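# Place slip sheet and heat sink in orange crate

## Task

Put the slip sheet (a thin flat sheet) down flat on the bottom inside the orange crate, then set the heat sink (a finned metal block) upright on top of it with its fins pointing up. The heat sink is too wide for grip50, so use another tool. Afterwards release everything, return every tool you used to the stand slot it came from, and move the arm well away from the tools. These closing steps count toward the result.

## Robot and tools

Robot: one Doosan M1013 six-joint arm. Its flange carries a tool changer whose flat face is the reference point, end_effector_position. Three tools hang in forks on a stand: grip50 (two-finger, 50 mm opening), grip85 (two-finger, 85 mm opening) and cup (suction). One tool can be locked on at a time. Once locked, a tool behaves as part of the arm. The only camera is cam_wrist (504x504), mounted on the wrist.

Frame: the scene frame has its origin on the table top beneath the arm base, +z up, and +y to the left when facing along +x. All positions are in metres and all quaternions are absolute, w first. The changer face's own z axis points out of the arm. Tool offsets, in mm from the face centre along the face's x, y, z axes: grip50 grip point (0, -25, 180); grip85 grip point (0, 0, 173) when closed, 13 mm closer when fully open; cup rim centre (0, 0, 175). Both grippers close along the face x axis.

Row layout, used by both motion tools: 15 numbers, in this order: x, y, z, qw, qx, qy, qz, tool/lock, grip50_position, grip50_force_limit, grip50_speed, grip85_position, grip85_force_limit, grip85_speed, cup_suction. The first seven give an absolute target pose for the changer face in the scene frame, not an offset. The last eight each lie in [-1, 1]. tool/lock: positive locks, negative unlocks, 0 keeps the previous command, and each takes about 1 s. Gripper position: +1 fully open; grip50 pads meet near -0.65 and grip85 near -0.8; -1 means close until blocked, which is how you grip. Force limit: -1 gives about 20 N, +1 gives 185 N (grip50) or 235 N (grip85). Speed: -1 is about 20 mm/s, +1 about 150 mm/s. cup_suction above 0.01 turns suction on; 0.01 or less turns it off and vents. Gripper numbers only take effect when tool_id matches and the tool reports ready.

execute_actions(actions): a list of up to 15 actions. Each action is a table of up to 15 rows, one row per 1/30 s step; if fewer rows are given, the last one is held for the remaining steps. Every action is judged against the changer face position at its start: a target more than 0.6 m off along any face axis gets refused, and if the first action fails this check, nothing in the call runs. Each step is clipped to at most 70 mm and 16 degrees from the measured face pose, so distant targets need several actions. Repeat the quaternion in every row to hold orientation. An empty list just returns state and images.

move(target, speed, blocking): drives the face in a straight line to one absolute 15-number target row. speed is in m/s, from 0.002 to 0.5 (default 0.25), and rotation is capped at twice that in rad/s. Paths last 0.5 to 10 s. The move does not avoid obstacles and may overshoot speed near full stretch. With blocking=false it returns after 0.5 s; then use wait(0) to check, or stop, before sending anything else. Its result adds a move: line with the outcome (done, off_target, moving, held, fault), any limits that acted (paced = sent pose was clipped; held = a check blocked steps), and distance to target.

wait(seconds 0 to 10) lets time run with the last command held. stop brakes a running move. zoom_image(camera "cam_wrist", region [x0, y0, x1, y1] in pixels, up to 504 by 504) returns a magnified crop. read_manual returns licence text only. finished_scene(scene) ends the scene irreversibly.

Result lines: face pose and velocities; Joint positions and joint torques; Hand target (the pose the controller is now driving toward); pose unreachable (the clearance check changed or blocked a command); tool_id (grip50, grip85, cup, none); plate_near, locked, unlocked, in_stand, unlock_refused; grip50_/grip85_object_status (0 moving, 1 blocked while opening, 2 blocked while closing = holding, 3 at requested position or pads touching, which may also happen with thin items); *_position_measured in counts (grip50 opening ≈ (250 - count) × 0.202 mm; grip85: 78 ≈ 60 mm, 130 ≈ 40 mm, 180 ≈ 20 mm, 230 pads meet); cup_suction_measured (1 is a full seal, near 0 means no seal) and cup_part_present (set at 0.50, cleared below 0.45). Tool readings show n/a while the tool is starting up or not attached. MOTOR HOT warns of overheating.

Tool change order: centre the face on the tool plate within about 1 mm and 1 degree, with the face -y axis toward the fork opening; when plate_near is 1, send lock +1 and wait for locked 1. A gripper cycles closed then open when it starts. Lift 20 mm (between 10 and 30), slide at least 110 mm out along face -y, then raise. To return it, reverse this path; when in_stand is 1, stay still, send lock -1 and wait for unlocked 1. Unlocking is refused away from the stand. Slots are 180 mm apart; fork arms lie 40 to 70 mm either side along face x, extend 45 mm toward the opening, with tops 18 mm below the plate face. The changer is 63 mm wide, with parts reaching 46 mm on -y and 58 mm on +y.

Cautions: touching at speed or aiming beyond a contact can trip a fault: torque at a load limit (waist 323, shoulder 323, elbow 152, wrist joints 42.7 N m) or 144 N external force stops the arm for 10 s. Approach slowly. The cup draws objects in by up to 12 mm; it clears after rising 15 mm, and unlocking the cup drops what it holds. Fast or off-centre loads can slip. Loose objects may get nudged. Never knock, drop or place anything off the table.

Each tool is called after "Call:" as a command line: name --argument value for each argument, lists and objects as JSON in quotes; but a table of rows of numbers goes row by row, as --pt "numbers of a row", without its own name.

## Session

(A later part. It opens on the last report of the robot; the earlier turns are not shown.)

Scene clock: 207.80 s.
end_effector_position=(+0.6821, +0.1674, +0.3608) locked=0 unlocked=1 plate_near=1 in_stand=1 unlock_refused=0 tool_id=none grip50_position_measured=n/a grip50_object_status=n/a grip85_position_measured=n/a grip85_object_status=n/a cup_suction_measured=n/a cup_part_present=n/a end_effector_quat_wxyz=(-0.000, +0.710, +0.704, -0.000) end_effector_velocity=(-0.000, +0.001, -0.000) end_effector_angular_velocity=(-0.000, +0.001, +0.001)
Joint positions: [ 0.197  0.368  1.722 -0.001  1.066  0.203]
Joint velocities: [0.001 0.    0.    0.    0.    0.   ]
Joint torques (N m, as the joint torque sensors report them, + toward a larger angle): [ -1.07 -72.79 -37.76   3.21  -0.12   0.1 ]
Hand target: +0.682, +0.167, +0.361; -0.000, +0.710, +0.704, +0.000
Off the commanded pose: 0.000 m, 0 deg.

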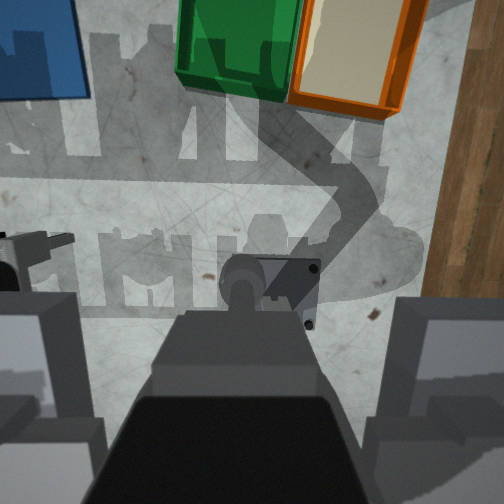

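Call:
move --target '[0.6821, 0.1674, 0.393, 0, 0.7105, 0.7037, 0, 0, 1, 0, 0, 1, 0, 0, 0]' --speed 0.07

Call:
move --target '[0.6786, -0.1926, 0.393, 0, 0.7105, 0.7037, 0, 0, 1, 0, 0, 1, 0, 0, 0]' --speed 0.25

Scene clock: 213.53 s.
end_effector_position=(+0.6821, +0.1674, +0.3929) locked=0 unlocked=1 plate_near=0 in_stand=0 unlock_refused=0 tool_id=none grip50_position_measured=n/a grip50_object_status=n/a grip85_position_measured=n/a grip85_object_status=n/a cup_suction_measured=n/a cup_part_present=n/a end_effector_quat_wxyz=(+0.000, +0.711, +0.704, -0.000) end_effector_velocity=(+0.000, -0.001, +0.001) end_effector_angular_velocity=(-0.000, -0.000, -0.001)
Joint positions: [ 0.197  0.344  1.691 -0.001  1.121  0.203]
Joint velocities: [-0.001 -0.001 -0.001 -0.     0.002 -0.   ]
Joint torques (N m, as the joint torque sensors report them, + toward a larger angle): [ -3.21 -71.91 -39.76   3.48  -0.34  -0.09]
Hand target: +0.682, +0.167, +0.393; +0.000, +0.710, +0.704, -0.000
Off the commanded pose: 0.000 m, 0 deg.
move: done

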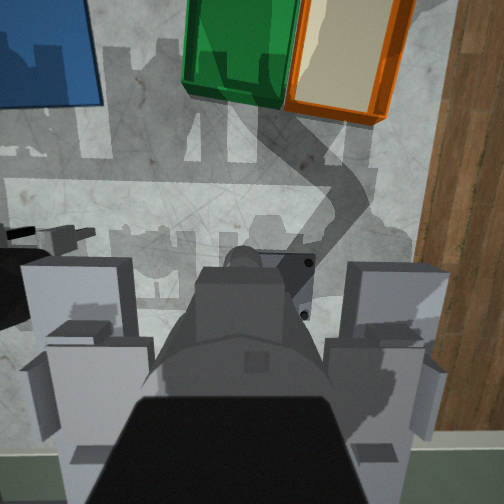

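Scene clock: 215.43 s.
end_effector_position=(+0.6789, -0.1923, +0.3930) locked=0 unlocked=1 plate_near=0 in_stand=0 unlock_refused=0 tool_id=none grip50_position_measured=n/a grip50_object_status=n/a grip85_position_measured=n/a grip85_object_status=n/a cup_suction_measured=n/a cup_part_present=n/a end_effector_quat_wxyz=(-0.000, +0.710, +0.704, +0.000) end_effector_velocity=(+0.000, -0.000, -0.000) end_effector_angular_velocity=(+0.001, -0.000, +0.000)
Joint positions: [-0.314  0.346  1.685 -0.008  1.123 -0.306]
Joint velocities: [-0.     0.001 -0.001  0.001  0.    -0.001]
Joint torques (N m, as the joint torque sensors report them, + toward a larger angle): [ -3.01 -72.28 -38.91   3.34  -0.28  -0.04]
Hand target: +0.679, -0.192, +0.393; -0.000, +0.710, +0.704, +0.001
Off the commanded pose: 0.000 m, 0 deg.
move: done

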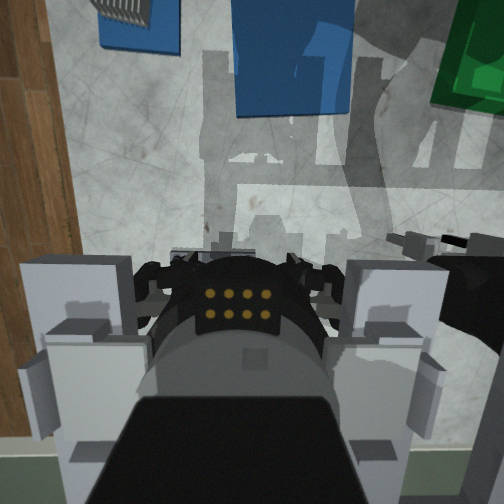

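Call:
move --target '[0.6781, -0.1927, 0.372, 0, 0.7105, 0.7037, 0, 0, 1, 0, 0, 1, 0, 0, 0]' --speed 0.04

Call:
zoom_image --camera "cam_wrist" --region '[120, 290, 360, 420]'

Scene clock: 221.17 s.
end_effector_position=(+0.6781, -0.1927, +0.3721) locked=0 unlocked=1 plate_near=0 in_stand=0 unlock_refused=0 tool_id=none grip50_position_measured=n/a grip50_object_status=n/a grip85_position_measured=n/a grip85_object_status=n/a cup_suction_measured=n/a cup_part_present=n/a end_effector_quat_wxyz=(+0.000, +0.710, +0.704, +0.000) end_effector_velocity=(+0.000, -0.001, -0.000) end_effector_angular_velocity=(-0.000, -0.000, -0.001)
Joint positions: [-0.315  0.361  1.707 -0.01   1.087 -0.306]
Joint velocities: [-0.001  0.     0.    -0.    -0.001  0.   ]
Joint torques (N m, as the joint torque sensors report them, + toward a larger angle): [ -2.13 -73.79 -38.75   3.38  -0.48   0.  ]
Hand target: +0.678, -0.193, +0.372; -0.000, +0.710, +0.704, +0.000
Off the commanded pose: 0.000 m, 0 deg.
move: done

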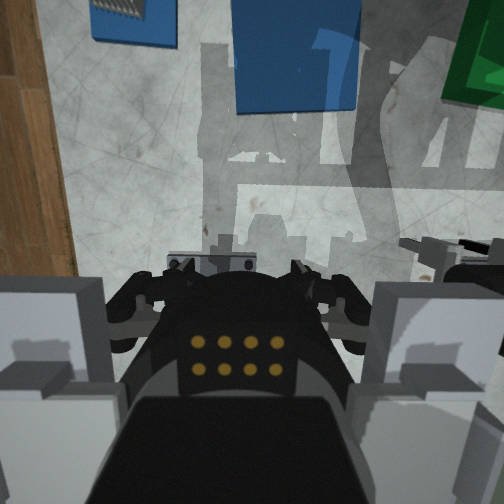

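Region (120, 290, 360, 420) of cam_wrist's 504x504 image, scaled by 2.100, with more detail than that image has; it fills the top 273 rows of this view, and the rest is white.

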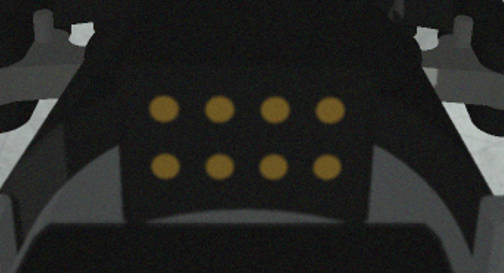

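Call:
move --target '[0.6779, -0.1927, 0.3618, 0, 0.7105, 0.7037, 0, 0, 1, 0, 0, 1, -0.7, -0.3, 0]' --speed 0.018

Call:
move --target '[0.6779, -0.1927, 0.3608, 0, 0.7105, 0.7037, 0, 0, 1, 0, 0, 1, -0.7, -0.3, 0]' --speed 0.004

Scene clock: 230.83 s.
end_effector_position=(+0.6779, -0.1927, +0.3619) locked=0 unlocked=1 plate_near=0 in_stand=1 unlock_refused=0 tool_id=none grip50_position_measured=n/a grip50_object_status=n/a grip85_position_measured=n/a grip85_object_status=n/a cup_suction_measured=n/a cup_part_present=n/a end_effector_quat_wxyz=(+0.000, +0.711, +0.704, -0.000) end_effector_velocity=(-0.000, -0.001, -0.001) end_effector_angular_velocity=(+0.000, +0.000, -0.001)
Joint positions: [-0.315  0.368  1.717 -0.01   1.069 -0.306]
Joint velocities: [-0.001  0.     0.001  0.    -0.001 -0.   ]
Joint torques (N m, as the joint torque sensors report them, + toward a larger angle): [ -2.09 -72.44 -37.35   3.31  -0.67  -0.25]
Hand target: +0.678, -0.193, +0.362; -0.000, +0.710, +0.704, +0.000
Off the commanded pose: 0.000 m, 0 deg.
move: done

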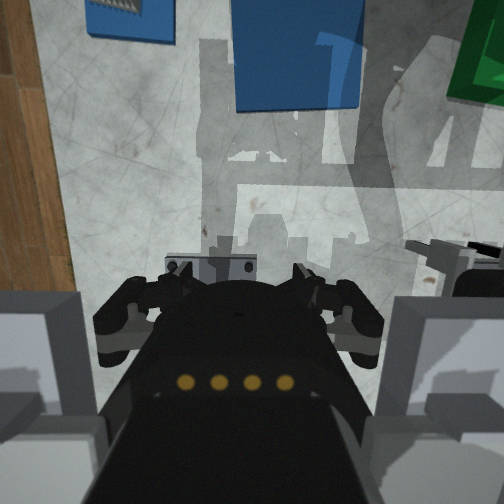

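Scene clock: 231.53 s.
end_effector_position=(+0.6779, -0.1927, +0.3608) locked=0 unlocked=1 plate_near=1 in_stand=1 unlock_refused=0 tool_id=none grip50_position_measured=n/a grip50_object_status=n/a grip85_position_measured=n/a grip85_object_status=n/a cup_suction_measured=n/a cup_part_present=n/a end_effector_quat_wxyz=(+0.000, +0.711, +0.704, +0.000) end_effector_velocity=(-0.000, +0.000, -0.000) end_effector_angular_velocity=(-0.000, +0.001, +0.000)
Joint positions: [-0.315  0.369  1.718 -0.01   1.067 -0.306]
Joint velocities: [ 0.     0.     0.001 -0.001 -0.    -0.   ]
Joint torques (N m, as the joint torque sensors report them, + toward a larger angle): [ -1.94 -72.98 -38.66   3.33  -0.33  -0.1 ]
Hand target: +0.678, -0.193, +0.361; -0.000, +0.710, +0.704, +0.000
Off the commanded pose: 0.000 m, 0 deg.
move: done

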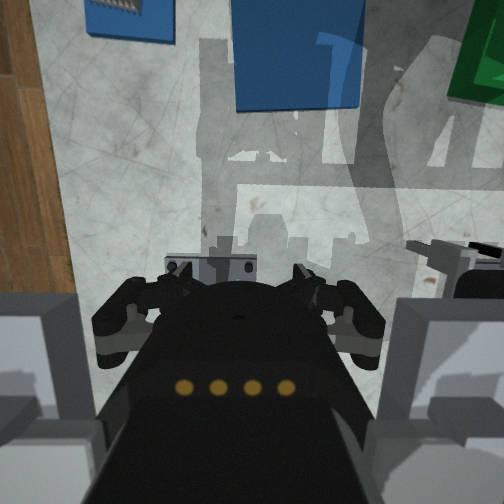

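Call:
execute_actions --actions '[[[0.6779, -0.1927, 0.3608, 0, 0.7105, 0.7037, 0, 1, 1, 0, 0, 1, -0.7, 0.5, 0]], [[0.6779, -0.1927, 0.3608, 0, 0.7105, 0.7037, 0, 1, 1, 0, 0, 1, -0.7, 0.5, 0]]]'

Scene clock: 234.87 s.
end_effector_position=(+0.6778, -0.1927, +0.3607) locked=1 unlocked=0 plate_near=1 in_stand=1 unlock_refused=0 tool_id=grip85 grip50_position_measured=n/a grip50_object_status=n/a grip85_position_measured=n/a grip85_object_status=n/a cup_suction_measured=n/a cup_part_present=n/a end_effector_quat_wxyz=(-0.000, +0.710, +0.704, -0.000) end_effector_velocity=(-0.000, -0.003, +0.001) end_effector_angular_velocity=(-0.001, -0.001, -0.003)
Joint positions: [-0.315  0.369  1.718 -0.01   1.067 -0.306]
Joint velocities: [-0.003 -0.    -0.001 -0.     0.     0.   ]
Joint torques (N m, as the joint torque sensors report them, + toward a larger angle): [ -2.98 -82.74 -45.32   3.35  -0.24  -0.09]
Hand target: +0.678, -0.193, +0.361; +0.000, +0.710, +0.704, +0.000
Off the commanded pose: 0.000 m, 0 deg.

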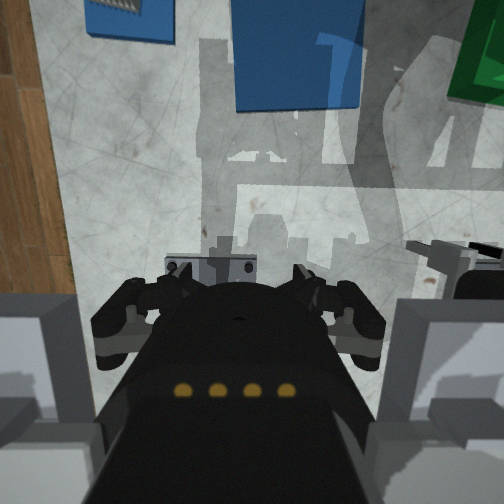

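Call:
move --target '[0.6779, -0.1927, 0.381, 0, 0.7105, 0.7037, 0, 0, 1, 0, 0, 1, -0.7, 0.5, 0]' --speed 0.06

Call:
move --target '[0.5579, -0.1915, 0.381, 0, 0.7105, 0.7037, 0, 0, 1, 0, 0, 1, -0.7, 0.5, 0]' --speed 0.15

Scene clock: 238.83 s.
end_effector_position=(+0.6779, -0.1927, +0.3809) locked=1 unlocked=0 plate_near=1 in_stand=0 unlock_refused=0 tool_id=grip85 grip50_position_measured=n/a grip50_object_status=n/a grip85_position_measured=3 grip85_object_status=3 cup_suction_measured=n/a cup_part_present=n/a end_effector_quat_wxyz=(-0.000, +0.711, +0.704, -0.000) end_effector_velocity=(-0.000, -0.001, +0.001) end_effector_angular_velocity=(-0.000, -0.000, -0.001)
Joint positions: [-0.315  0.354  1.699 -0.01   1.102 -0.306]
Joint velocities: [-0.001 -0.001 -0.001  0.     0.001 -0.   ]
Joint torques (N m, as the joint torque sensors report them, + toward a larger angle): [ -0.93 -80.63 -45.83   3.15  -0.73  -0.08]
Hand target: +0.678, -0.193, +0.381; +0.000, +0.710, +0.704, -0.000
Off the commanded pose: 0.000 m, 0 deg.
move: done

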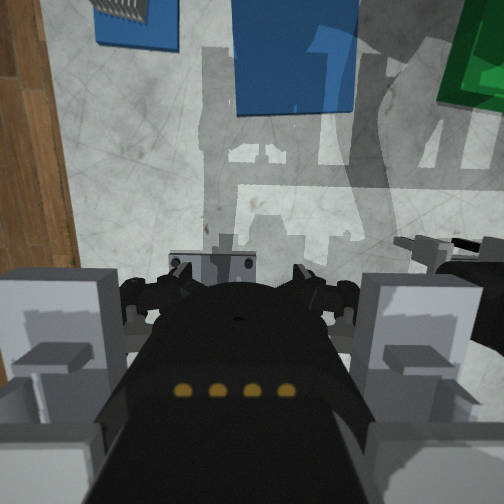

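Scene clock: 240.03 s.
end_effector_position=(+0.5579, -0.1916, +0.3811) locked=1 unlocked=0 plate_near=1 in_stand=0 unlock_refused=0 tool_id=grip85 grip50_position_measured=n/a grip50_object_status=n/a grip85_position_measured=3 grip85_object_status=3 cup_suction_measured=n/a cup_part_present=n/a end_effector_quat_wxyz=(-0.000, +0.710, +0.704, +0.000) end_effector_velocity=(-0.001, +0.001, +0.000) end_effector_angular_velocity=(-0.000, +0.000, +0.001)
Joint positions: [-0.377  0.185  1.921 -0.011  1.048 -0.367]
Joint velocities: [ 0.001 -0.001  0.001 -0.001  0.    -0.   ]
Joint torques (N m, as the joint torque sensors report them, + toward a larger angle): [ -0.21 -60.66 -45.09   3.22  -0.32  -0.17]
Hand target: +0.558, -0.192, +0.381; -0.000, +0.710, +0.704, +0.000
Off the commanded pose: 0.000 m, 0 deg.
move: done

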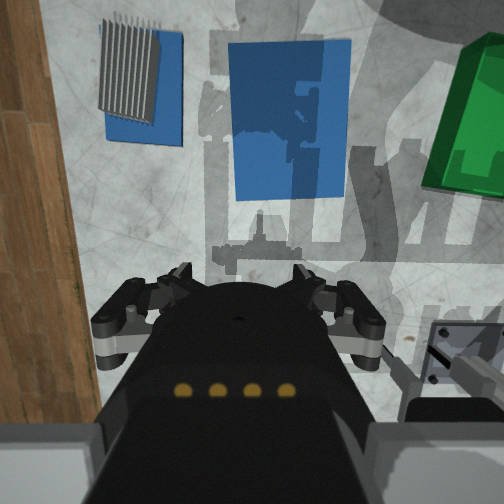

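Call:
zoom_image --camera "cam_wrist" --region '[70, 0, 220, 150]'

Region (70, 0, 220, 150) of cam_wrist's 504x504 image, scaled by 3.360, with more detail than that image has.

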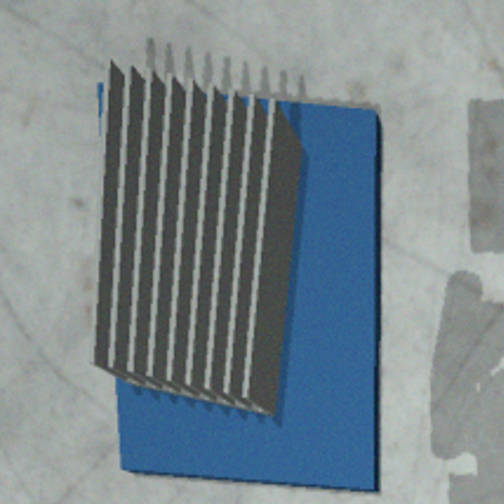

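Call:
move --target '[0.348, -0.3445, 0.29, 0, 0.7691, 0.6391, 0, 0, 1, 0, 0, 1, -0.7, 0.5, 0]' --speed 0.25

Call:
zoom_image --camera "cam_wrist" --region '[160, 150, 330, 320]'

Scene clock: 259.63 s.
end_effector_position=(+0.3482, -0.3443, +0.2901) locked=1 unlocked=0 plate_near=1 in_stand=0 unlock_refused=0 tool_id=grip85 grip50_position_measured=n/a grip50_object_status=n/a grip85_position_measured=3 grip85_object_status=3 cup_suction_measured=n/a cup_part_present=n/a end_effector_quat_wxyz=(-0.000, +0.769, +0.639, +0.001) end_effector_velocity=(-0.001, -0.001, -0.000) end_effector_angular_velocity=(+0.000, -0.000, -0.001)
Joint positions: [-0.835  0.128  2.184 -0.017  0.836 -0.644]
Joint velocities: [-0.003  0.001 -0.     0.001 -0.001 -0.002]
Joint torques (N m, as the joint torque sensors report them, + toward a larger angle): [ -3.7  -48.29 -37.46   2.65  -0.14  -0.15]
Hand target: +0.348, -0.344, +0.290; -0.000, +0.769, +0.639, +0.001
Off the commanded pose: 0.000 m, 0 deg.
move: done

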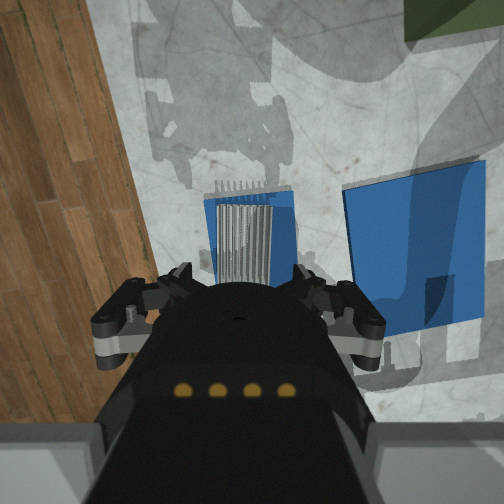

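Region (160, 150, 330, 320) of cam_wrist's 504x504 image, scaled by 2.965, with more detail than that image has.

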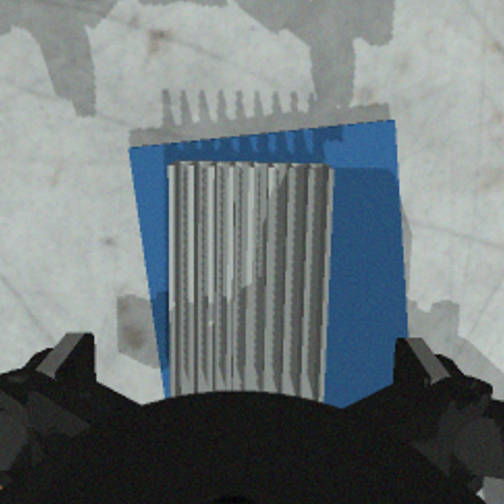

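Call:
move --target '[0.3484, -0.3433, 0.225, 0, 0.7683, 0.6401, 0, 0, 1, 0, 0, 1, -0.7, 0.5, 0]' --speed 0.1

Call:
zoom_image --camera "cam_wrist" --region '[160, 170, 330, 300]'

Scene clock: 271.90 s.
end_effector_position=(+0.3483, -0.3433, +0.2251) locked=1 unlocked=0 plate_near=1 in_stand=0 unlock_refused=0 tool_id=grip85 grip50_position_measured=n/a grip50_object_status=n/a grip85_position_measured=3 grip85_object_status=3 cup_suction_measured=n/a cup_part_present=n/a end_effector_quat_wxyz=(+0.000, +0.768, +0.640, +0.000) end_effector_velocity=(+0.000, +0.000, -0.001) end_effector_angular_velocity=(+0.000, +0.001, +0.001)
Joint positions: [-0.835  0.222  2.234 -0.021  0.693 -0.641]
Joint velocities: [ 0.001  0.002  0.001 -0.001 -0.002  0.   ]
Joint torques (N m, as the joint torque sensors report them, + toward a larger angle): [ -1.71 -53.26 -32.73   2.39  -0.33  -0.3 ]
Hand target: +0.348, -0.343, +0.225; +0.000, +0.768, +0.640, -0.000
Off the commanded pose: 0.000 m, 0 deg.
move: done

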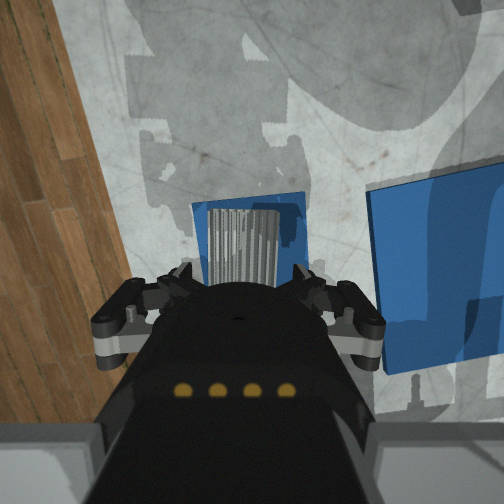

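Region (160, 170, 330, 300) of cam_wrist's 504x504 image, scaled by 2.965, with more detail than that image has; it fills the top 385 rows of this view, and the rest is white.

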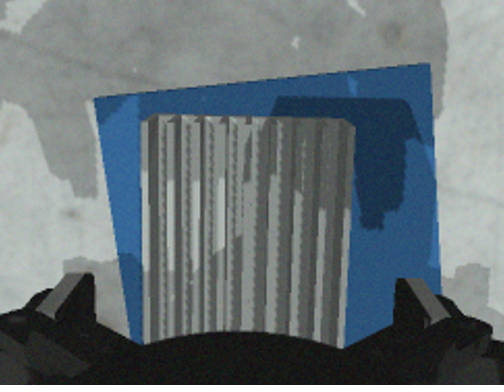

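Call:
move --target '[0.3484, -0.3433, 0.196, 0, 0.7683, 0.6401, 0, 0, 1, 0, 0, 0.62, -0.85, 0.3, 0]' --speed 0.04

Scene clock: 298.07 s.
end_effector_position=(+0.3484, -0.3433, +0.1961) locked=1 unlocked=0 plate_near=1 in_stand=0 unlock_refused=0 tool_id=grip85 grip50_position_measured=n/a grip50_object_status=n/a grip85_position_measured=50 grip85_object_status=3 cup_suction_measured=n/a cup_part_present=n/a end_effector_quat_wxyz=(+0.000, +0.768, +0.640, +0.000) end_effector_velocity=(-0.000, +0.001, -0.001) end_effector_angular_velocity=(+0.000, +0.001, +0.001)
Joint positions: [-0.835  0.269  2.251 -0.023  0.628 -0.64 ]
Joint velocities: [ 0.001  0.001  0.001 -0.    -0.001  0.   ]
Joint torques (N m, as the joint torque sensors report them, + toward a larger angle): [ -0.54 -56.7  -29.3    2.08  -0.43  -0.11]
Hand target: +0.348, -0.343, +0.196; -0.000, +0.768, +0.640, +0.000
Off the commanded pose: 0.000 m, 0 deg.
move: done

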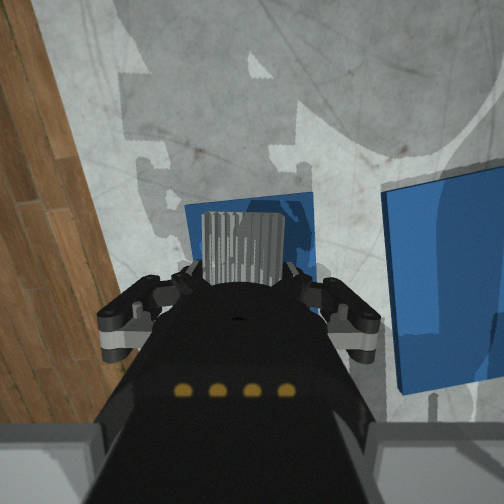

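Call:
execute_actions --actions '[[[0.3484, -0.3433, 0.196, 0, 0.7683, 0.6401, 0, 0, 1, 0, 0, -1, -0.85, -0.5, 0], [0.3484, -0.3433, 0.196, 0, 0.7683, 0.6401, 0, 0, 1, 0, 0, -1, -0.85, -0.5, 0], [0.3484, -0.3433, 0.196, 0, 0.7683, 0.6401, 0, 0, 1, 0, 0, -1, -0.85, -0.5, 0], [0.3484, -0.3433, 0.196, 0, 0.7683, 0.6401, 0, 0, 1, 0, 0, -1, -0.85, -0.5, 0], [0.3484, -0.3433, 0.196, 0, 0.7683, 0.6401, 0, 0, 1, 0, 0, -1, -0.85, -0.5, 0], [0.3484, -0.3433, 0.1961, 0, 0.7683, 0.6401, 0, 0, 1, 0, 0, -1, -0.85, -0.5, 0], [0.3484, -0.3433, 0.1962, 0, 0.7683, 0.6401, 0, 0, 1, 0, 0, -1, -0.85, -0.5, 0], [0.3484, -0.3433, 0.1963, 0, 0.7683, 0.6401, 0, 0, 1, 0, 0, -1, -0.85, -0.5, 0], [0.3484, -0.3433, 0.1964, 0, 0.7683, 0.6401, 0, 0, 1, 0, 0, -1, -0.85, -0.5, 0]]]'

Scene clock: 304.97 s.
end_effector_position=(+0.3484, -0.3433, +0.1963) locked=1 unlocked=0 plate_near=1 in_stand=0 unlock_refused=0 tool_id=grip85 grip50_position_measured=n/a grip50_object_status=n/a grip85_position_measured=79 grip85_object_status=2 cup_suction_measured=n/a cup_part_present=n/a end_effector_quat_wxyz=(+0.000, +0.768, +0.640, -0.000) end_effector_velocity=(-0.000, -0.000, +0.000) end_effector_angular_velocity=(+0.001, +0.001, -0.002)
Joint positions: [-0.835  0.268  2.251 -0.023  0.629 -0.64 ]
Joint velocities: [-0.001 -0.    -0.     0.001  0.002  0.   ]
Joint torques (N m, as the joint torque sensors report them, + toward a larger angle): [ -4.62 -40.24 -17.71  -0.4   -0.79  -0.3 ]
Hand target: +0.348, -0.343, +0.196; +0.000, +0.768, +0.640, -0.000
Off the commanded pose: 0.000 m, 0 deg.

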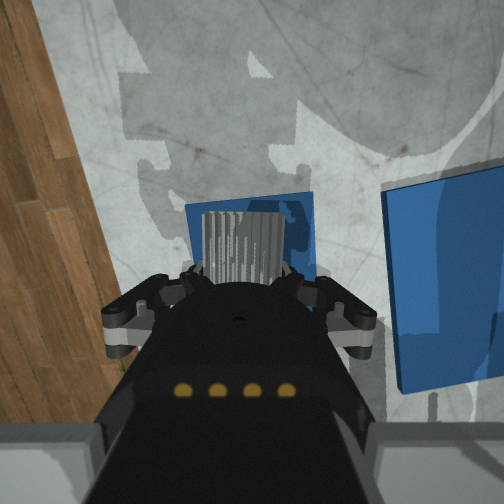

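Call:
move --target '[0.3484, -0.3433, 0.25, 0, 0.7683, 0.6401, 0, 0, 1, 0, 0, -1, -0.85, -0.5, 0]' --speed 0.08

Scene clock: 309.00 s.
end_effector_position=(+0.3484, -0.3433, +0.2499) locked=1 unlocked=0 plate_near=1 in_stand=0 unlock_refused=0 tool_id=grip85 grip50_position_measured=n/a grip50_object_status=n/a grip85_position_measured=79 grip85_object_status=2 cup_suction_measured=n/a cup_part_present=n/a end_effector_quat_wxyz=(-0.000, +0.768, +0.640, -0.000) end_effector_velocity=(+0.000, +0.000, +0.001) end_effector_angular_velocity=(-0.000, -0.000, +0.000)
Joint positions: [-0.834  0.184  2.217 -0.02   0.748 -0.642]
Joint velocities: [ 0.    -0.001 -0.001  0.     0.001 -0.   ]
Joint torques (N m, as the joint torque sensors report them, + toward a larger angle): [ -0.73 -51.9  -35.72   2.65  -0.06  -0.14]
Hand target: +0.348, -0.343, +0.250; +0.000, +0.768, +0.640, -0.000
Off the commanded pose: 0.000 m, 0 deg.
move: done

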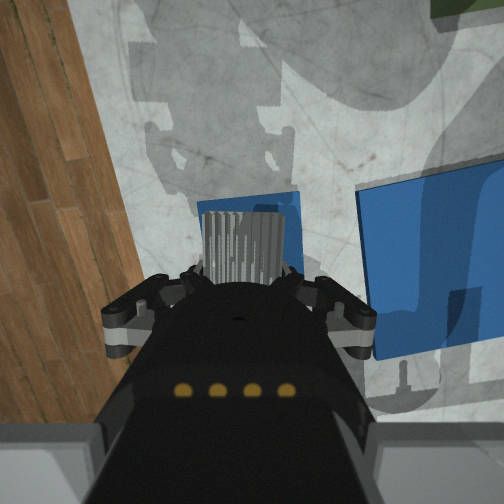

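Call:
move --target '[0.4183, 0.3046, 0.262, 0, 0.7516, 0.6597, 0, 0, 1, 0, 0, -1, -0.85, -0.5, 0]' --speed 0.25

action 0: the call puts the target (arm/x, arm/y, arm/z) 0.650 m from end_effector_position in the last result along the changer face's own x axis as it stood there; a target may be at most 0.6 m away along each of those axes, so nothing of the call was run and nothing moved. Command a nearer target, and go on from there in a later call.

Call:
move --target '[0.412, 0.243, 0.262, 0, 0.7516, 0.6597, 0, 0, 1, 0, 0, -1, -0.85, -0.5, 0]' --speed 0.25

Call:
move --target '[0.4183, 0.3046, 0.242, 0, 0.7516, 0.6597, 0, 0, 1, 0, 0, -1, -0.85, -0.5, 0]' --speed 0.12

Scene clock: 324.53 s.
end_effector_position=(+0.4113, +0.2421, +0.2620) locked=1 unlocked=0 plate_near=1 in_stand=0 unlock_refused=0 tool_id=grip85 grip50_position_measured=n/a grip50_object_status=n/a grip85_position_measured=79 grip85_object_status=2 cup_suction_measured=n/a cup_part_present=n/a end_effector_quat_wxyz=(+0.001, +0.752, +0.660, -0.001) end_effector_velocity=(+0.000, +0.001, -0.000) end_effector_angular_velocity=(-0.001, +0.000, -0.000)
Joint positions: [0.464 0.159 2.226 0.    0.774 0.589]
Joint velocities: [ 0.002  0.001 -0.001 -0.001  0.     0.002]
Joint torques (N m, as the joint torque sensors report them, + toward a larger angle): [ -2.51 -53.23 -35.88   2.72  -0.25  -0.41]
Hand target: +0.411, +0.242, +0.262; +0.001, +0.752, +0.660, -0.001
Off the commanded pose: 0.001 m, 0 deg.
move: done

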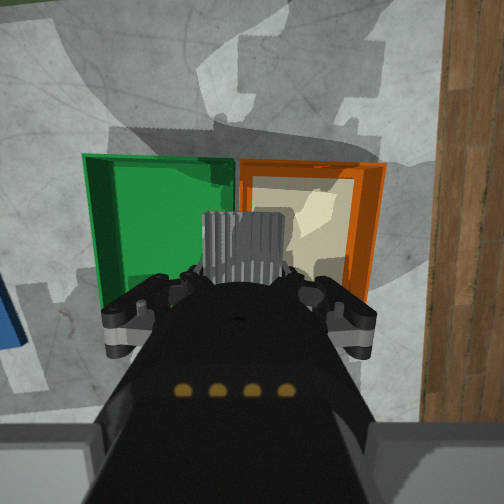

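Scene clock: 325.43 s.
end_effector_position=(+0.4182, +0.3045, +0.2420) locked=1 unlocked=0 plate_near=1 in_stand=0 unlock_refused=0 tool_id=grip85 grip50_position_measured=n/a grip50_object_status=n/a grip85_position_measured=79 grip85_object_status=2 cup_suction_measured=n/a cup_part_present=n/a end_effector_quat_wxyz=(+0.000, +0.752, +0.660, -0.000) end_effector_velocity=(+0.001, +0.000, +0.000) end_effector_angular_velocity=(+0.001, -0.001, -0.002)
Joint positions: [0.565 0.242 2.17  0.006 0.745 0.686]
Joint velocities: [-0.     0.001 -0.002  0.001 -0.     0.001]
Joint torques (N m, as the joint torque sensors report them, + toward a larger angle): [ -3.2  -59.2  -34.22   2.49  -0.18   0.22]
Hand target: +0.418, +0.305, +0.242; +0.000, +0.752, +0.660, -0.000
Off the commanded pose: 0.000 m, 0 deg.
move: done

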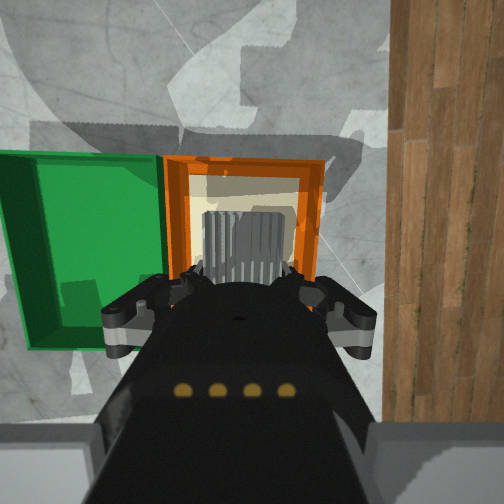

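Call:
zoom_image --camera "cam_wrist" --region '[140, 140, 350, 300]'

Region (140, 140, 350, 300) of cam_wrist's 504x504 image, scaled by 2.400, with more detail than that image has; it fills the top 384 rows of this view, and the rest is white.

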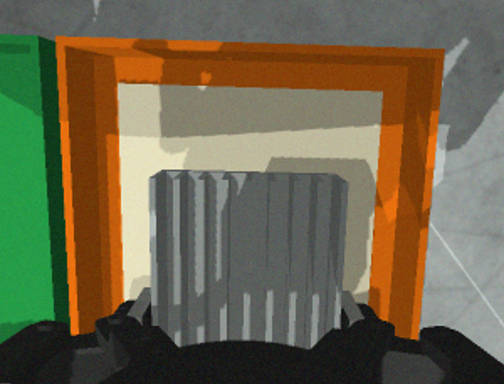

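Call:
move --target '[0.4183, 0.3046, 0.197, 0, 0.7516, 0.6597, 0, 0, 1, 0, 0, -1, -0.85, -0.5, 0]' --speed 0.07

Call:
move --target '[0.4183, 0.3046, 0.1926, 0, 0.7516, 0.6597, 0, 0, 1, 0, 0, -1, -0.85, -0.5, 0]' --speed 0.01

Scene clock: 335.73 s.
end_effector_position=(+0.4183, +0.3046, +0.1971) locked=1 unlocked=0 plate_near=1 in_stand=0 unlock_refused=0 tool_id=grip85 grip50_position_measured=n/a grip50_object_status=n/a grip85_position_measured=79 grip85_object_status=2 cup_suction_measured=n/a cup_part_present=n/a end_effector_quat_wxyz=(-0.000, +0.752, +0.660, +0.000) end_effector_velocity=(-0.000, +0.000, -0.001) end_effector_angular_velocity=(-0.000, +0.000, +0.001)
Joint positions: [0.565 0.31  2.197 0.007 0.65  0.685]
Joint velocities: [ 0.001  0.002  0.    -0.    -0.002 -0.   ]
Joint torques (N m, as the joint torque sensors report them, + toward a larger angle): [ -1.72 -63.71 -31.7    2.19  -0.71   0.02]
Hand target: +0.418, +0.305, +0.197; -0.000, +0.752, +0.660, +0.000
Off the commanded pose: 0.000 m, 0 deg.
move: done

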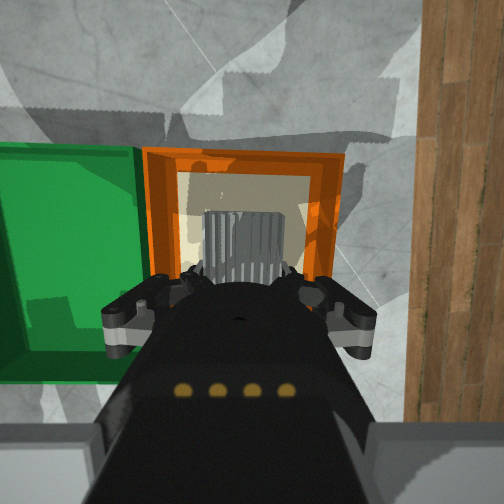

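Scene clock: 336.43 s.
end_effector_position=(+0.4183, +0.3046, +0.1926) locked=1 unlocked=0 plate_near=1 in_stand=0 unlock_refused=0 tool_id=grip85 grip50_position_measured=n/a grip50_object_status=n/a grip85_position_measured=79 grip85_object_status=2 cup_suction_measured=n/a cup_part_present=n/a end_effector_quat_wxyz=(-0.000, +0.752, +0.660, +0.000) end_effector_velocity=(+0.000, -0.001, -0.001) end_effector_angular_velocity=(-0.000, +0.001, -0.001)
Joint positions: [0.565 0.317 2.199 0.007 0.64  0.685]
Joint velocities: [-0.002  0.001  0.001 -0.    -0.001 -0.   ]
Joint torques (N m, as the joint torque sensors report them, + toward a larger angle): [ -0.97 -62.05 -31.     2.25  -0.42  -0.14]
Hand target: +0.418, +0.305, +0.193; -0.000, +0.752, +0.660, -0.000
Off the commanded pose: 0.000 m, 0 deg.
move: done

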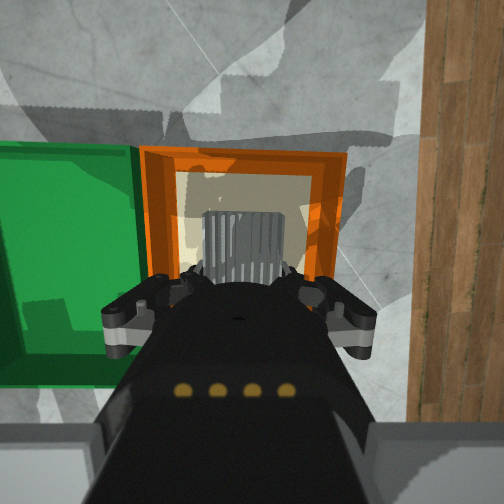

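Call:
execute_actions --actions '[[[0.4183, 0.3046, 0.1924, 0, 0.7516, 0.6597, 0, 0, 1, 0, 0, -1, -0.85, -0.5, 0], [0.4183, 0.3046, 0.1923, 0, 0.7516, 0.6597, 0, 0, 1, 0, 0, -1, -0.85, -0.5, 0], [0.4183, 0.3046, 0.1922, 0, 0.7516, 0.6597, 0, 0, 1, 0, 0, -1, -0.85, -0.5, 0], [0.4183, 0.3046, 0.1921, 0, 0.7516, 0.6597, 0, 0, 1, 0, 0, -1, -0.85, -0.5, 0], [0.4183, 0.3046, 0.1920, 0, 0.7516, 0.6597, 0, 0, 1, 0, 0, -1, -0.85, -0.5, 0]]]'

Scene clock: 340.63 s.
end_effector_position=(+0.4183, +0.3046, +0.1920) locked=1 unlocked=0 plate_near=1 in_stand=0 unlock_refused=0 tool_id=grip85 grip50_position_measured=n/a grip50_object_status=n/a grip85_position_measured=79 grip85_object_status=2 cup_suction_measured=n/a cup_part_present=n/a end_effector_quat_wxyz=(+0.000, +0.752, +0.660, +0.000) end_effector_velocity=(-0.000, +0.001, +0.000) end_effector_angular_velocity=(-0.000, -0.001, +0.003)
Joint positions: [0.565 0.318 2.2   0.007 0.639 0.685]
Joint velocities: [ 0.002  0.    -0.001 -0.001 -0.     0.   ]
Joint torques (N m, as the joint torque sensors report them, + toward a larger angle): [ -3.2  -64.35 -31.58   2.01  -0.38   0.  ]
Hand target: +0.418, +0.305, +0.192; -0.000, +0.752, +0.660, +0.000
Off the commanded pose: 0.000 m, 0 deg.

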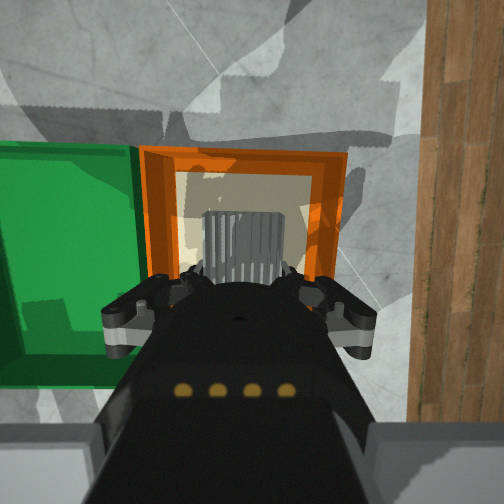

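Call:
execute_actions --actions '[[[0.4183, 0.3046, 0.1919, 0, 0.7516, 0.6597, 0, 0, 1, 0, 0, -1, -0.85, -0.5, 0], [0.4183, 0.3046, 0.1918, 0, 0.7516, 0.6597, 0, 0, 1, 0, 0, -1, -0.85, -0.5, 0], [0.4183, 0.3046, 0.1917, 0, 0.7516, 0.6597, 0, 0, 1, 0, 0, -1, -0.85, -0.5, 0], [0.4183, 0.3046, 0.1916, 0, 0.7516, 0.6597, 0, 0, 1, 0, 0, -1, -0.85, -0.5, 0], [0.4183, 0.3046, 0.1915, 0, 0.7516, 0.6597, 0, 0, 1, 0, 0, -1, -0.85, -0.5, 0]]]'

Scene clock: 344.77 s.
end_effector_position=(+0.4183, +0.3046, +0.1915) locked=1 unlocked=0 plate_near=1 in_stand=0 unlock_refused=0 tool_id=grip85 grip50_position_measured=n/a grip50_object_status=n/a grip85_position_measured=79 grip85_object_status=2 cup_suction_measured=n/a cup_part_present=n/a end_effector_quat_wxyz=(+0.000, +0.752, +0.660, +0.000) end_effector_velocity=(-0.001, -0.000, -0.000) end_effector_angular_velocity=(-0.001, +0.001, +0.001)
Joint positions: [0.565 0.319 2.2   0.007 0.638 0.685]
Joint velocities: [ 0.001  0.     0.001 -0.     0.    -0.   ]
Joint torques (N m, as the joint torque sensors report them, + toward a larger angle): [ -3.54 -58.59 -28.99   2.21  -1.32  -0.2 ]
Hand target: +0.418, +0.305, +0.192; -0.000, +0.752, +0.660, -0.000
Off the commanded pose: 0.000 m, 0 deg.

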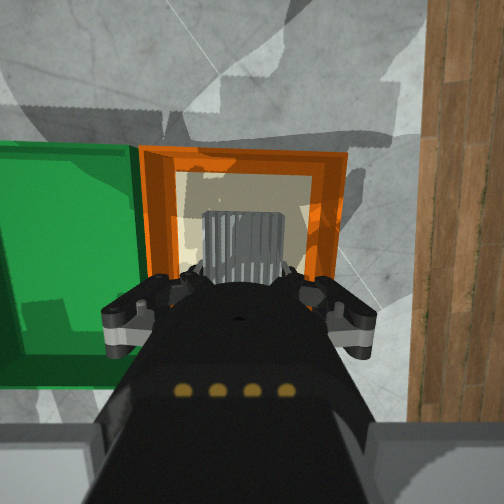

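Call:
execute_actions --actions '[[[0.4183, 0.3046, 0.1915, 0, 0.7516, 0.6597, 0, 0, 1, 0, 0, 0.7, -0.85, -0.2, 0]]]'

Call:
move --target '[0.4183, 0.3046, 0.25, 0, 0.7516, 0.6597, 0, 0, 1, 0, 0, 0.7, -0.85, -0.2, 0]' --speed 0.09

Scene clock: 349.17 s.
end_effector_position=(+0.4183, +0.3046, +0.1914) locked=1 unlocked=0 plate_near=1 in_stand=0 unlock_refused=0 tool_id=grip85 grip50_position_measured=n/a grip50_object_status=n/a grip85_position_measured=41 grip85_object_status=0 cup_suction_measured=n/a cup_part_present=n/a end_effector_quat_wxyz=(-0.000, +0.752, +0.660, +0.000) end_effector_velocity=(+0.001, +0.000, +0.000) end_effector_angular_velocity=(+0.000, -0.001, -0.000)
Joint positions: [0.565 0.319 2.2   0.007 0.638 0.685]
Joint velocities: [-0.001 -0.    -0.001 -0.     0.     0.   ]
Joint torques (N m, as the joint torque sensors report them, + toward a larger angle): [ -3.83 -63.62 -30.63   1.93  -0.39  -0.1 ]
Hand target: +0.418, +0.305, +0.191; +0.000, +0.752, +0.660, +0.000
Off the commanded pose: 0.000 m, 0 deg.

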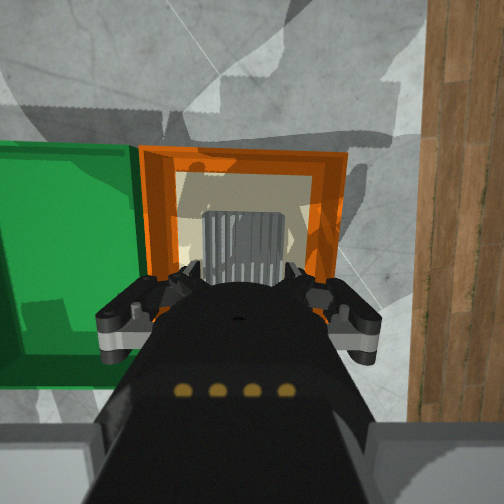

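Scene clock: 350.17 s.
end_effector_position=(+0.4183, +0.3046, +0.2499) locked=1 unlocked=0 plate_near=1 in_stand=0 unlock_refused=0 tool_id=grip85 grip50_position_measured=n/a grip50_object_status=n/a grip85_position_measured=41 grip85_object_status=3 cup_suction_measured=n/a cup_part_present=n/a end_effector_quat_wxyz=(+0.000, +0.752, +0.660, -0.000) end_effector_velocity=(+0.000, -0.001, +0.001) end_effector_angular_velocity=(-0.001, -0.000, -0.001)
Joint positions: [0.565 0.231 2.164 0.006 0.761 0.685]
Joint velocities: [-0.001 -0.001 -0.    -0.001  0.001  0.   ]
Joint torques (N m, as the joint torque sensors report them, + toward a larger angle): [ -0.75 -56.93 -35.25   2.5   -0.08  -0.06]
Hand target: +0.418, +0.305, +0.250; +0.000, +0.752, +0.660, -0.000
Off the commanded pose: 0.000 m, 0 deg.
move: done

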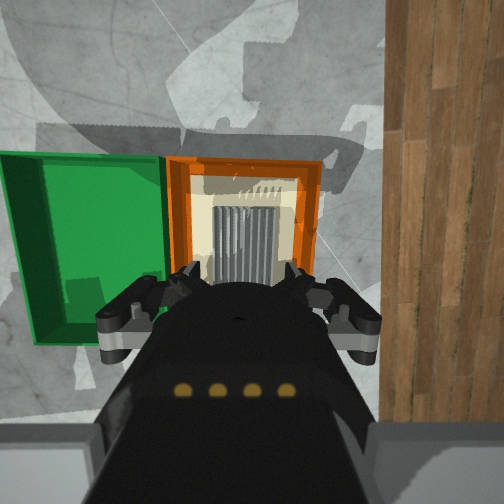

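Call:
move --target '[0.5579, -0.1915, 0.381, 0, 0.7105, 0.7037, 0, 0, 1, 0, 0, 1, -0.85, 0.3, 0]' --speed 0.27

Call:
move --target '[0.6779, -0.1927, 0.381, 0, 0.7105, 0.7037, 0, 0, 1, 0, 0, 1, -0.85, 0.3, 0]' --speed 0.13

Scene clock: 359.30 s.
end_effector_position=(+0.5584, -0.1907, +0.3809) locked=1 unlocked=0 plate_near=1 in_stand=0 unlock_refused=0 tool_id=grip85 grip50_position_measured=n/a grip50_object_status=n/a grip85_position_measured=3 grip85_object_status=3 cup_suction_measured=n/a cup_part_present=n/a end_effector_quat_wxyz=(-0.001, +0.710, +0.704, +0.001) end_effector_velocity=(+0.000, -0.000, -0.000) end_effector_angular_velocity=(+0.000, +0.000, +0.000)
Joint positions: [-0.376  0.186  1.92  -0.008  1.049 -0.367]
Joint velocities: [-0.001  0.001 -0.     0.    -0.    -0.001]
Joint torques (N m, as the joint torque sensors report them, + toward a larger angle): [ -0.84 -60.85 -44.92   3.42  -0.31  -0.33]
Hand target: +0.558, -0.191, +0.381; -0.001, +0.710, +0.704, +0.001
Off the commanded pose: 0.001 m, 0 deg.
move: done

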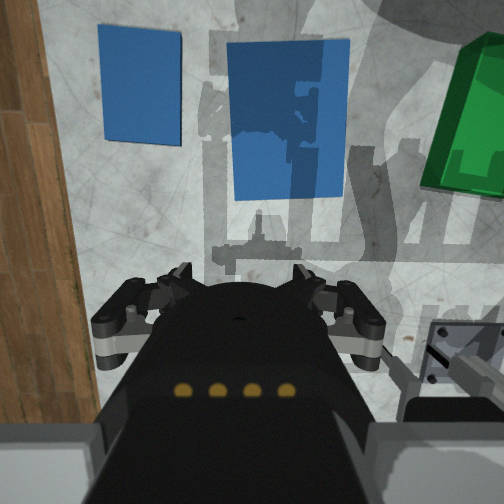

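Scene clock: 360.60 s.
end_effector_position=(+0.6778, -0.1926, +0.3809) locked=1 unlocked=0 plate_near=1 in_stand=0 unlock_refused=0 tool_id=grip85 grip50_position_measured=n/a grip50_object_status=n/a grip85_position_measured=3 grip85_object_status=3 cup_suction_measured=n/a cup_part_present=n/a end_effector_quat_wxyz=(+0.000, +0.711, +0.704, -0.000) end_effector_velocity=(+0.001, -0.001, -0.000) end_effector_angular_velocity=(+0.001, +0.000, -0.001)
Joint positions: [-0.315  0.354  1.699 -0.01   1.102 -0.306]
Joint velocities: [-0.001  0.001 -0.002  0.001  0.001  0.   ]
Joint torques (N m, as the joint torque sensors report them, + toward a larger angle): [ -0.37 -79.5  -46.42   3.5   -0.46  -0.07]
Hand target: +0.678, -0.193, +0.381; +0.000, +0.711, +0.704, -0.000
Off the commanded pose: 0.000 m, 0 deg.
move: done

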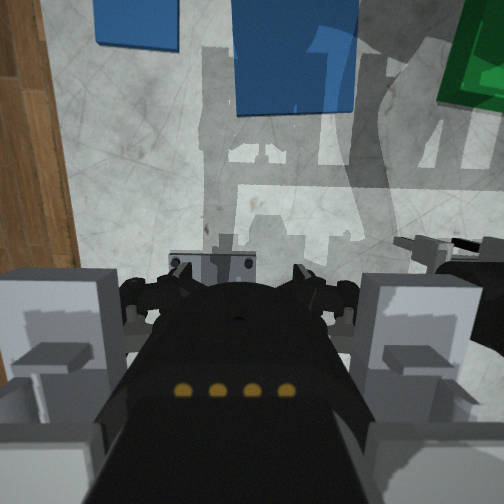

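Call:
move --target '[0.6779, -0.1927, 0.3611, 0, 0.7105, 0.7037, 0, 0, 1, 0, 0, 1, -0.85, 0.3, 0]' --speed 0.03

Scene clock: 363.23 s.
end_effector_position=(+0.6779, -0.1927, +0.3612) locked=1 unlocked=0 plate_near=1 in_stand=1 unlock_refused=0 tool_id=grip85 grip50_position_measured=n/a grip50_object_status=n/a grip85_position_measured=3 grip85_object_status=3 cup_suction_measured=n/a cup_part_present=n/a end_effector_quat_wxyz=(+0.000, +0.711, +0.704, -0.000) end_effector_velocity=(-0.000, -0.001, -0.000) end_effector_angular_velocity=(-0.000, -0.000, -0.001)
Joint positions: [-0.315  0.369  1.717 -0.01   1.068 -0.306]
Joint velocities: [-0.001  0.     0.    -0.    -0.001 -0.   ]
Joint torques (N m, as the joint torque sensors report them, + toward a larger angle): [ -1.46 -80.63 -44.18   3.39   0.01  -0.1 ]
Hand target: +0.678, -0.193, +0.361; -0.000, +0.710, +0.704, +0.000
Off the commanded pose: 0.000 m, 0 deg.
move: done

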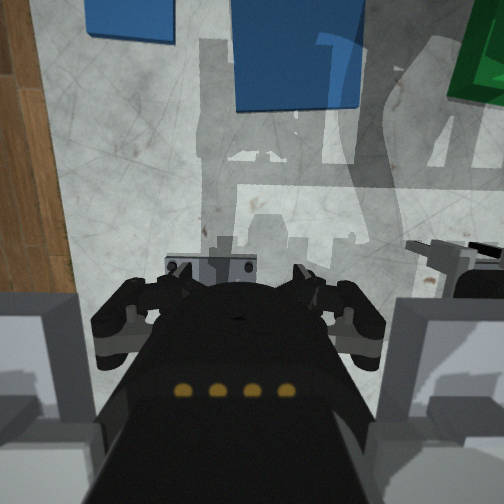

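Call:
execute_actions --actions '[[[0.6779, -0.1927, 0.3608, 0, 0.7105, 0.7037, 0, -1, 1, 0, 0, 1, -0.85, 0.3, 0]], [[0.6779, -0.1927, 0.3608, 0, 0.7105, 0.7037, 0, -1, 1, 0, 0, 1, -0.85, 0.3, 0]]]'

Scene clock: 366.20 s.
end_effector_position=(+0.6779, -0.1927, +0.3608) locked=0 unlocked=1 plate_near=1 in_stand=1 unlock_refused=0 tool_id=none grip50_position_measured=n/a grip50_object_status=n/a grip85_position_measured=n/a grip85_object_status=n/a cup_suction_measured=n/a cup_part_present=n/a end_effector_quat_wxyz=(-0.000, +0.710, +0.704, -0.000) end_effector_velocity=(+0.000, -0.000, +0.000) end_effector_angular_velocity=(-0.000, +0.000, -0.000)
Joint positions: [-0.315  0.369  1.718 -0.01   1.067 -0.306]
Joint velocities: [-0.  0. -0. -0.  0. -0.]
Joint torques (N m, as the joint torque sensors report them, + toward a larger angle): [ -2.8  -71.88 -38.01   3.23  -0.05  -0.01]
Hand target: +0.678, -0.193, +0.361; -0.000, +0.710, +0.704, +0.000
Off the commanded pose: 0.000 m, 0 deg.

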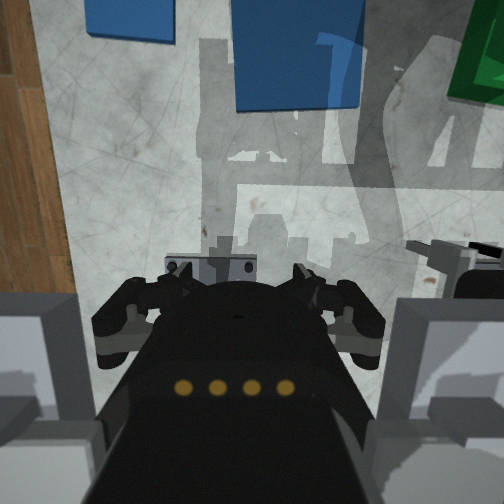

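Call:
move --target '[0.6779, -0.1927, 0.395, 0, 0.7105, 0.7037, 0, 0, 1, 0, 0, 1, -0.85, 0.3, 0]' --speed 0.07

Call:
move --target '[0.56, -0.05, 0.60, 0, 0.7105, 0.7037, 0, 0, 1, 0, 0, 1, -0.85, 0.3, 0]' --speed 0.22

Scene clock: 369.37 s.
end_effector_position=(+0.6779, -0.1927, +0.3949) locked=0 unlocked=1 plate_near=0 in_stand=0 unlock_refused=0 tool_id=none grip50_position_measured=n/a grip50_object_status=n/a grip85_position_measured=n/a grip85_object_status=n/a cup_suction_measured=n/a cup_part_present=n/a end_effector_quat_wxyz=(-0.000, +0.711, +0.704, -0.000) end_effector_velocity=(+0.001, +0.000, +0.001) end_effector_angular_velocity=(-0.000, -0.001, +0.001)
Joint positions: [-0.315  0.344  1.685 -0.009  1.125 -0.306]
Joint velocities: [ 0.001 -0.    -0.002 -0.     0.001 -0.   ]
Joint torques (N m, as the joint torque sensors report them, + toward a larger angle): [ -1.85 -72.42 -40.27   3.35  -0.01  -0.08]
Hand target: +0.678, -0.193, +0.395; +0.000, +0.710, +0.704, -0.000
Off the commanded pose: 0.000 m, 0 deg.
move: done

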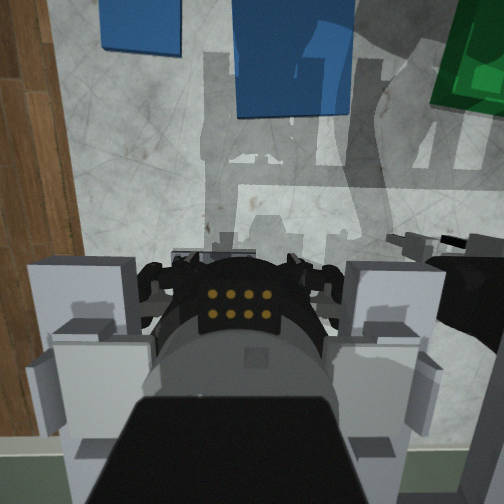

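Scene clock: 371.07 s.
end_effector_position=(+0.5601, -0.0502, +0.6000) locked=0 unlocked=1 plate_near=0 in_stand=0 unlock_refused=0 tool_id=none grip50_position_measured=n/a grip50_object_status=n/a grip85_position_measured=n/a grip85_object_status=n/a cup_suction_measured=n/a cup_part_present=n/a end_effector_quat_wxyz=(+0.000, +0.711, +0.704, -0.000) end_effector_velocity=(-0.000, +0.001, +0.001) end_effector_angular_velocity=(-0.001, -0.000, +0.001)
Joint positions: [-0.138  0.028  1.681 -0.007  1.447 -0.132]
Joint velocities: [ 0.001 -0.001 -0.    -0.001  0.001  0.001]
Joint torques (N m, as the joint torque sensors report them, + toward a larger angle): [ -3.78 -43.17 -42.33   3.89   0.11  -0.07]
Hand target: +0.560, -0.050, +0.600; +0.000, +0.711, +0.704, -0.000
Off the commanded pose: 0.000 m, 0 deg.
move: done

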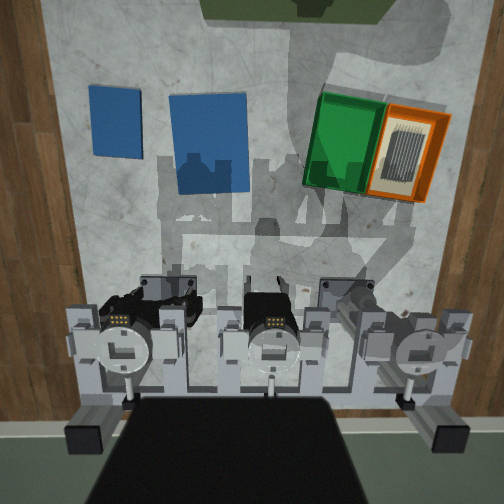

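Call:
zoom_image --camera "cam_wrist" --region '[340, 80, 470, 210]'

Region (340, 80, 470, 210) of cam_wrist's 504x504 image, scaled by 3.877, with more detail than that image has.

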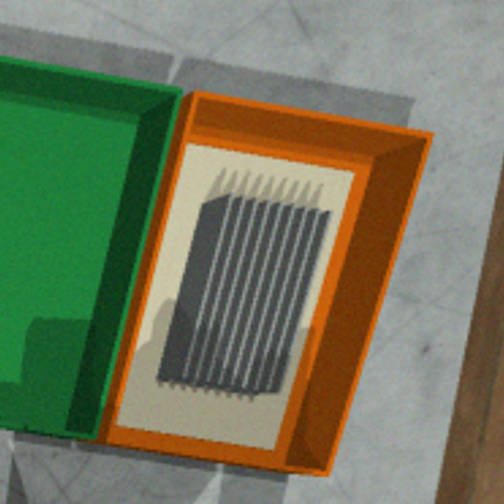

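The sheet lies flat in the orange crate with the heat sink on it, fins up. All three tools are back in their slots and the arm is clear of them.

Call:
finished_scene --scene 2

The scene is finished: the task was done.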